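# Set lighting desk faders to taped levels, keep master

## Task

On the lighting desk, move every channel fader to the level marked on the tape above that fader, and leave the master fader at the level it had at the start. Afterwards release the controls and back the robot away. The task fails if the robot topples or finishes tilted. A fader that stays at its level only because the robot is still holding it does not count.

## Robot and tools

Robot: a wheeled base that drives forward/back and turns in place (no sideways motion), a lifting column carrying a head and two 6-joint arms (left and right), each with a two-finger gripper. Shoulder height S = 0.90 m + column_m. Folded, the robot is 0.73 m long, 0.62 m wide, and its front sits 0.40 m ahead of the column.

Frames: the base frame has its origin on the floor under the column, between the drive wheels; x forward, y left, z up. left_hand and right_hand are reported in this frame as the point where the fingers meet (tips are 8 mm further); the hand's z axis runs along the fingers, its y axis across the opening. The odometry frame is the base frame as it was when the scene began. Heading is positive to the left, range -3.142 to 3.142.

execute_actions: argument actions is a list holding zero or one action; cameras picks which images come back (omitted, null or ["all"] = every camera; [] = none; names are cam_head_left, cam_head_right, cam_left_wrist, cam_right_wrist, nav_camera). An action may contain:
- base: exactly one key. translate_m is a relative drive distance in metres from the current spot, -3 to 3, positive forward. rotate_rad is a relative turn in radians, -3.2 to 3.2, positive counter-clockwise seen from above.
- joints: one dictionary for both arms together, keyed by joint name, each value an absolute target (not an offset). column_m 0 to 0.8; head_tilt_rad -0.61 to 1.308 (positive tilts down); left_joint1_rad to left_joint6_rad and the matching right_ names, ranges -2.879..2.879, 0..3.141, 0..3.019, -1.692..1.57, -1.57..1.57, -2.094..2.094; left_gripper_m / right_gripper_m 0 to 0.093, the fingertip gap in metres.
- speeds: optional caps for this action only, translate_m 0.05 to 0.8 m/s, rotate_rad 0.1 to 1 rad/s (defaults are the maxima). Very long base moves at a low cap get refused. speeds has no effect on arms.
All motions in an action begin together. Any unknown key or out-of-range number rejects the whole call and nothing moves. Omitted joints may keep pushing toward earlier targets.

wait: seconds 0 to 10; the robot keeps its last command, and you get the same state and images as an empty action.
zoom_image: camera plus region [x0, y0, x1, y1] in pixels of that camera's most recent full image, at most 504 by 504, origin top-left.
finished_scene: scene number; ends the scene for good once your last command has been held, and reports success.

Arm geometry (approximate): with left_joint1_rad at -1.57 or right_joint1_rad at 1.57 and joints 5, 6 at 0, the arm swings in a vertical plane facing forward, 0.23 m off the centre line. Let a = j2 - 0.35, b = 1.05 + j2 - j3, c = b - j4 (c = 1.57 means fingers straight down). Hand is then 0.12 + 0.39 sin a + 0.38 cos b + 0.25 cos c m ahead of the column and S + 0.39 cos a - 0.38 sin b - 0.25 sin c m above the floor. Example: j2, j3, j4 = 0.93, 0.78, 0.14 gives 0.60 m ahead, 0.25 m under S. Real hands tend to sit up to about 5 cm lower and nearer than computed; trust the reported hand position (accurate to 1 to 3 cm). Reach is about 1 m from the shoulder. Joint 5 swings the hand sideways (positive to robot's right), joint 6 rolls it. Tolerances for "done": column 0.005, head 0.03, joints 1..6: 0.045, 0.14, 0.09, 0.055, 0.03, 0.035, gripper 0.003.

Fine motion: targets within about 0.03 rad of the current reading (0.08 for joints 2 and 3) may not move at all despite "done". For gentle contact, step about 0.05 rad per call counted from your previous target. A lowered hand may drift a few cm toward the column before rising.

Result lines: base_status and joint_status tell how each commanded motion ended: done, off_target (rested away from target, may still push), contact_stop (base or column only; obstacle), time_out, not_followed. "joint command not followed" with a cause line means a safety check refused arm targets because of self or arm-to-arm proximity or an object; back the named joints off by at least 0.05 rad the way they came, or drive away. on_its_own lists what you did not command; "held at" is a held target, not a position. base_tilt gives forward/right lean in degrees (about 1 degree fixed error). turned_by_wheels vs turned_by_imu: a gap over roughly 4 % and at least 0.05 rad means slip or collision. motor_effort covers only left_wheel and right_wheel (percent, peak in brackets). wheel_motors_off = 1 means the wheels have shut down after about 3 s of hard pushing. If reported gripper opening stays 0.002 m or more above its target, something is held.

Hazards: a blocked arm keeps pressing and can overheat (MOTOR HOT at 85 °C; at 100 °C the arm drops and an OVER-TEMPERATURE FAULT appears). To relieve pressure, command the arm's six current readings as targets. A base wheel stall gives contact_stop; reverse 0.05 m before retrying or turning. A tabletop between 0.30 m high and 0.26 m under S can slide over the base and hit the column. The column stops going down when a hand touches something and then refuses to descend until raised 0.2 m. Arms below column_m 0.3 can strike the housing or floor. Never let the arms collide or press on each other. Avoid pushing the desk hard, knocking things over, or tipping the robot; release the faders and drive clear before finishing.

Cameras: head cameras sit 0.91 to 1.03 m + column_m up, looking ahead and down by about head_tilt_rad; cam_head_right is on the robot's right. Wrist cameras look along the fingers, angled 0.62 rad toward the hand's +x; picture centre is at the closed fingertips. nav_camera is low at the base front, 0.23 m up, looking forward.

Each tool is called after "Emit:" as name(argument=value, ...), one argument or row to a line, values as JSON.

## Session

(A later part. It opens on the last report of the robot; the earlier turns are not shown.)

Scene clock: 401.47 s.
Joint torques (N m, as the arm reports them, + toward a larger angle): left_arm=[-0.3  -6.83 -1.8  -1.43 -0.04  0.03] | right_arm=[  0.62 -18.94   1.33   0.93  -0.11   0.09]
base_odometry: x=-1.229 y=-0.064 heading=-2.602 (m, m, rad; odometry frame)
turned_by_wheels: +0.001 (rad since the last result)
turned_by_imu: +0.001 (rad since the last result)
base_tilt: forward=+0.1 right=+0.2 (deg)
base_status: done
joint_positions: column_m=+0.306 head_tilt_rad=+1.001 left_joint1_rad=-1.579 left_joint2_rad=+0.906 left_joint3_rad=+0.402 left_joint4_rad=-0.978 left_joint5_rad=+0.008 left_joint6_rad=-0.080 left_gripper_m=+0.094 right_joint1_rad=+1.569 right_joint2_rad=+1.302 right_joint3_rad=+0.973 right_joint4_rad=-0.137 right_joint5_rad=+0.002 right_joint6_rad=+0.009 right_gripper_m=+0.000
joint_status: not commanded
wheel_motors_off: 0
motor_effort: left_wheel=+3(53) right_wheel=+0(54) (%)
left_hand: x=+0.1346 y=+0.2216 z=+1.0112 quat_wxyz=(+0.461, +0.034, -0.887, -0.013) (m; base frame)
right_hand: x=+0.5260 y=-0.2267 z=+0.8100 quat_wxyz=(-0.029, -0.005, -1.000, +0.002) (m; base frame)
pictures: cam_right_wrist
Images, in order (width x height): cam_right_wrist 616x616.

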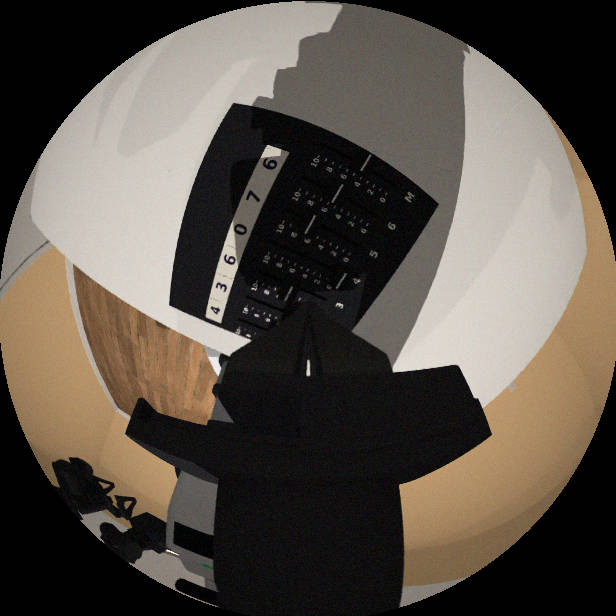

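Emit:
execute_actions(
  actions=[
    {"joints": {"column_m": 0.2867}},
  ],
  cameras=["cam_right_wrist"],
)

Emit:
zoom_image(
  camera="cam_right_wrist",
  region=[200, 170, 420, 390],
)

Scene clock: 409.23 s.
Joint torques (N m, as the arm reports them, + toward a larger angle): left_arm=[-0.41 -6.69 -1.78 -1.42 -0.03  0.03] | right_arm=[  0.72 -18.63   1.34   0.85  -0.11   0.1 ]
base_odometry: x=-1.229 y=-0.064 heading=-2.602 (m, m, rad; odometry frame)
turned_by_wheels: +0.000 (rad since the last result)
turned_by_imu: -0.002 (rad since the last result)
base_tilt: forward=+0.2 right=+0.1 (deg)
base_status: not commanded
joint_positions: column_m=+0.287 head_tilt_rad=+1.001 left_joint1_rad=-1.579 left_joint2_rad=+0.906 left_joint3_rad=+0.402 left_joint4_rad=-0.978 left_joint5_rad=+0.008 left_joint6_rad=-0.080 left_gripper_m=+0.094 right_joint1_rad=+1.569 right_joint2_rad=+1.302 right_joint3_rad=+0.973 right_joint4_rad=-0.137 right_joint5_rad=+0.002 right_joint6_rad=+0.009 right_gripper_m=+0.000
joint_status: all done
wheel_motors_off: 0
motor_effort: left_wheel=+7(7) right_wheel=-1(1) (%)
left_hand: x=+0.1346 y=+0.2216 z=+0.9920 quat_wxyz=(+0.461, +0.034, -0.887, -0.013) (m; base frame)
right_hand: x=+0.5260 y=-0.2267 z=+0.7907 quat_wxyz=(-0.029, -0.005, -1.000, +0.002) (m; base frame)
pictures: cam_right_wrist
Images, in order (width x height): cam_right_wrist 616x616.

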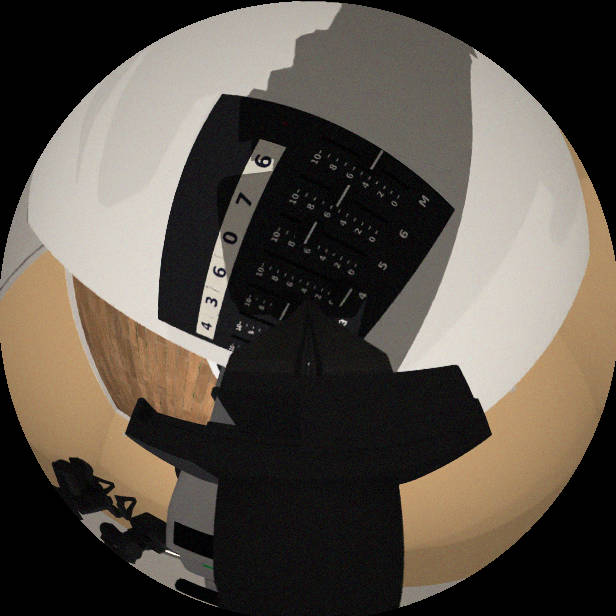

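Region (200, 170, 420, 390) of cam_right_wrist's 616x616 image, scaled by 2.291, with more detail than that image has.

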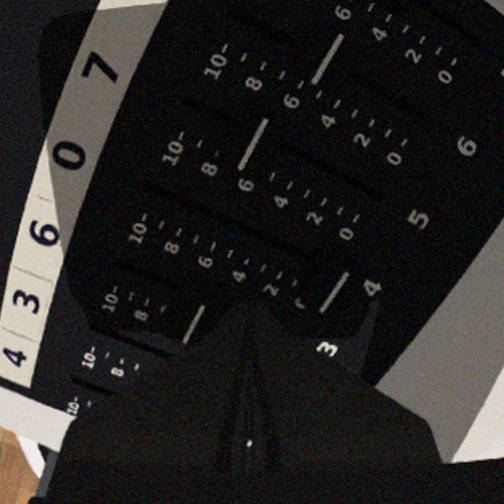

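Emit:
execute_actions(
  actions=[
    {"base": {"rotate_rad": 0.007}, "speeds": {"rotate_rad": 0.1}},
  ],
  cameras=["cam_right_wrist"],
)

Emit:
zoom_image(
  camera="cam_right_wrist",
  region=[200, 170, 420, 390],
)

Scene clock: 415.67 s.
Joint torques (N m, as the arm reports them, + toward a larger angle): left_arm=[-0.4  -6.77 -1.78 -1.42 -0.04  0.04] | right_arm=[  1.48 -18.69   1.23   0.62  -0.11   0.13]
base_odometry: x=-1.230 y=-0.064 heading=-2.596 (m, m, rad; odometry frame)
turned_by_wheels: +0.006 (rad since the last result)
turned_by_imu: +0.005 (rad since the last result)
base_tilt: forward=+0.2 right=+0.2 (deg)
base_status: done
joint_positions: column_m=+0.287 head_tilt_rad=+1.001 left_joint1_rad=-1.579 left_joint2_rad=+0.906 left_joint3_rad=+0.402 left_joint4_rad=-0.978 left_joint5_rad=+0.008 left_joint6_rad=-0.080 left_gripper_m=+0.094 right_joint1_rad=+1.568 right_joint2_rad=+1.302 right_joint3_rad=+0.973 right_joint4_rad=-0.137 right_joint5_rad=+0.002 right_joint6_rad=+0.009 right_gripper_m=+0.000
joint_status: not commanded
wheel_motors_off: 0
motor_effort: left_wheel=-1(28) right_wheel=-1(14) (%)
left_hand: x=+0.1346 y=+0.2216 z=+0.9920 quat_wxyz=(+0.461, +0.034, -0.887, -0.013) (m; base frame)
right_hand: x=+0.5260 y=-0.2276 z=+0.7907 quat_wxyz=(-0.029, -0.005, -1.000, +0.002) (m; base frame)
pictures: cam_right_wrist
Images, in order (width x height): cam_right_wrist 616x616.

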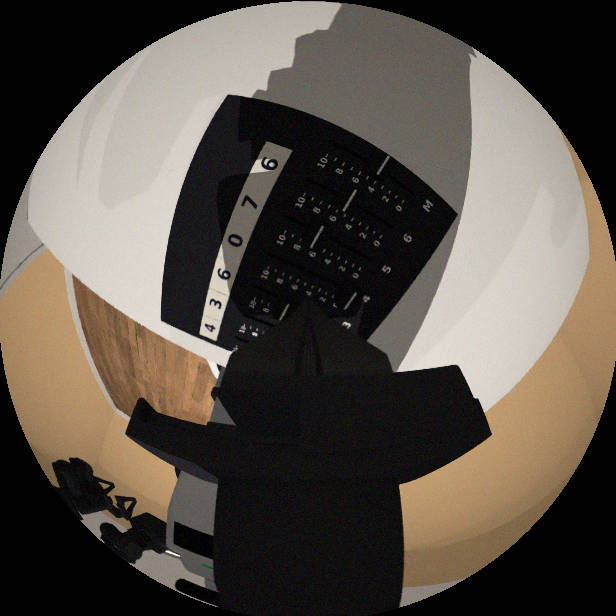

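Region (200, 170, 420, 390) of cam_right_wrist's 616x616 image, scaled by 2.291, with more detail than that image has.

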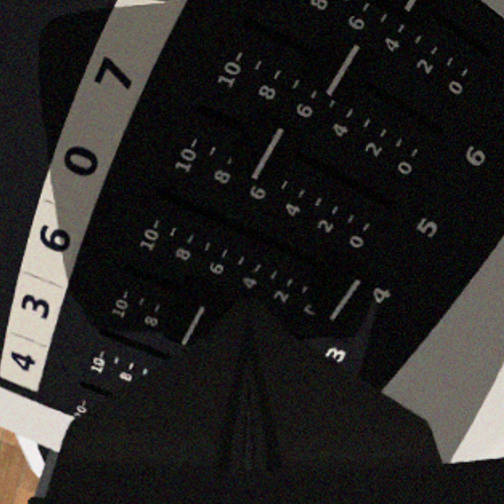

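Emit:
execute_actions(
  actions=[
    {"joints": {"column_m": 0.36}},
  ],
  cameras=[],
)

Emit:
execute_actions(
  actions=[
    {"base": {"translate_m": -0.085}, "speeds": {"translate_m": 0.1}},
  ],
  cameras=["cam_right_wrist"],
)

Scene clock: 421.47 s.
Joint torques (N m, as the arm reports them, + toward a larger angle): left_arm=[-0.23 -6.79 -1.76 -1.37 -0.04  0.02] | right_arm=[  0.76 -19.     1.45   0.66  -0.08   0.16]
base_odometry: x=-1.230 y=-0.064 heading=-2.596 (m, m, rad; odometry frame)
turned_by_wheels: +0.000 (rad since the last result)
turned_by_imu: -0.002 (rad since the last result)
base_tilt: forward=+0.2 right=+0.4 (deg)
base_status: not commanded
joint_positions: column_m=+0.360 head_tilt_rad=+1.001 left_joint1_rad=-1.579 left_joint2_rad=+0.906 left_joint3_rad=+0.402 left_joint4_rad=-0.978 left_joint5_rad=+0.008 left_joint6_rad=-0.080 left_gripper_m=+0.094 right_joint1_rad=+1.568 right_joint2_rad=+1.302 right_joint3_rad=+0.973 right_joint4_rad=-0.137 right_joint5_rad=+0.002 right_joint6_rad=+0.009 right_gripper_m=+0.000
joint_status: all done
wheel_motors_off: 0
motor_effort: left_wheel=-8(5) right_wheel=-1(1) (%)
left_hand: x=+0.1346 y=+0.2216 z=+1.0652 quat_wxyz=(+0.461, +0.034, -0.887, -0.013) (m; base frame)
right_hand: x=+0.5260 y=-0.2276 z=+0.8639 quat_wxyz=(-0.029, -0.005, -1.000, +0.002) (m; base frame)
pictures: none
No camera images: the call's "cameras" was empty. Leave "cameras" out to get every camera's image.

Scene clock: 423.17 s.
Joint torques (N m, as the arm reports them, + toward a larger angle): left_arm=[-0.31 -6.8  -1.7  -1.42 -0.03  0.04] | right_arm=[  1.14 -19.15   1.38   0.73  -0.12   0.09]
base_odometry: x=-1.157 y=-0.020 heading=-2.594 (m, m, rad; odometry frame)
turned_by_wheels: +0.002 (rad since the last result)
turned_by_imu: +0.001 (rad since the last result)
base_tilt: forward=+0.1 right=+0.2 (deg)
base_status: done
joint_positions: column_m=+0.360 head_tilt_rad=+1.001 left_joint1_rad=-1.579 left_joint2_rad=+0.906 left_joint3_rad=+0.400 left_joint4_rad=-0.978 left_joint5_rad=+0.008 left_joint6_rad=-0.080 left_gripper_m=+0.094 right_joint1_rad=+1.568 right_joint2_rad=+1.302 right_joint3_rad=+0.972 right_joint4_rad=-0.137 right_joint5_rad=+0.002 right_joint6_rad=+0.009 right_gripper_m=+0.000
joint_status: not commanded
wheel_motors_off: 0
motor_effort: left_wheel=+1(71) right_wheel=-1(47) (%)
left_hand: x=+0.1336 y=+0.2216 z=+1.0655 quat_wxyz=(+0.462, +0.034, -0.886, -0.013) (m; base frame)
right_hand: x=+0.5257 y=-0.2276 z=+0.8638 quat_wxyz=(-0.028, -0.005, -1.000, +0.002) (m; base frame)
pictures: cam_right_wrist
Images, in order (width x height): cam_right_wrist 616x616.

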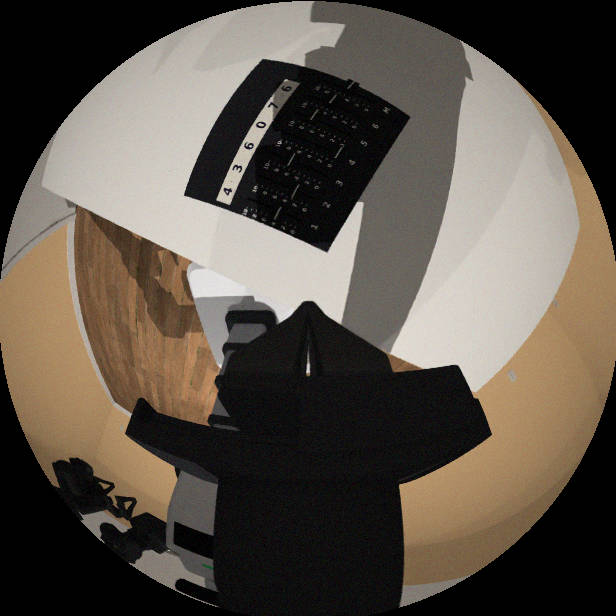

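Emit:
zoom_image(
  camera="cam_right_wrist",
  region=[210, 65, 410, 265],
)

Region (210, 65, 410, 265) of cam_right_wrist's 616x616 image, scaled by 2.520, with more detail than that image has.

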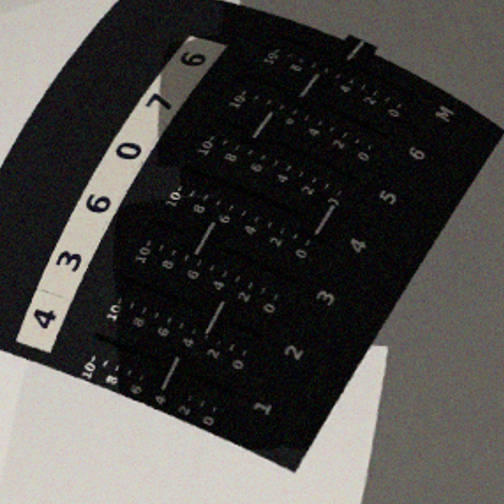

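Emit:
execute_actions(
  actions=[
    {"base": {"translate_m": -0.3}, "joints": {"column_m": 0.42, "right_joint2_rad": 0.85, "right_joint3_rad": 0.42, "right_joint4_rad": -0.978}, "speeds": {"translate_m": 0.3}},
  ],
  cameras=["cam_head_right"],
)

Scene clock: 434.87 s.
Joint torques (N m, as the arm reports them, + toward a larger angle): left_arm=[-0.31 -6.72 -1.68 -1.38 -0.03  0.03] | right_arm=[  1.09 -10.36  -0.27  -1.7   -0.13   0.13]
base_odometry: x=-0.901 y=+0.137 heading=-2.593 (m, m, rad; odometry frame)
turned_by_wheels: +0.001 (rad since the last result)
turned_by_imu: -0.001 (rad since the last result)
base_tilt: forward=+0.1 right=+0.1 (deg)
base_status: done
joint_positions: column_m=+0.420 head_tilt_rad=+1.001 left_joint1_rad=-1.579 left_joint2_rad=+0.906 left_joint3_rad=+0.400 left_joint4_rad=-0.978 left_joint5_rad=+0.008 left_joint6_rad=-0.080 left_gripper_m=+0.094 right_joint1_rad=+1.568 right_joint2_rad=+0.850 right_joint3_rad=+0.415 right_joint4_rad=-0.962 right_joint5_rad=+0.002 right_joint6_rad=+0.009 right_gripper_m=+0.000
joint_status: all done
wheel_motors_off: 0
motor_effort: left_wheel=+3(55) right_wheel=-2(65) (%)
left_hand: x=+0.1336 y=+0.2216 z=+1.1255 quat_wxyz=(+0.462, +0.034, -0.886, -0.013) (m; base frame)
right_hand: x=+0.1553 y=-0.2264 z=+1.1209 quat_wxyz=(+0.423, -0.005, -0.906, +0.004) (m; base frame)
pictures: cam_head_right
Images, in order (width x height): cam_head_right 504x504.

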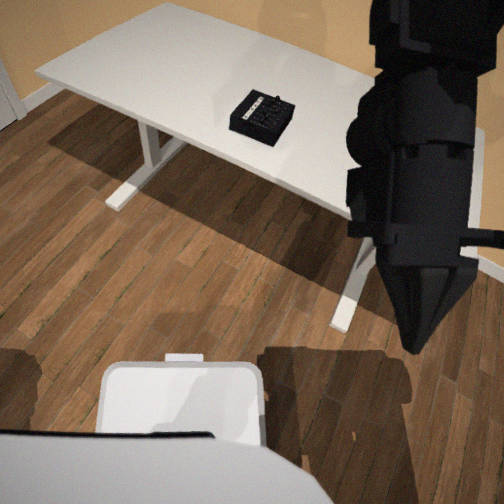

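Emit:
finished_scene(
  scene=2,
)

The scene is finished: the task was done.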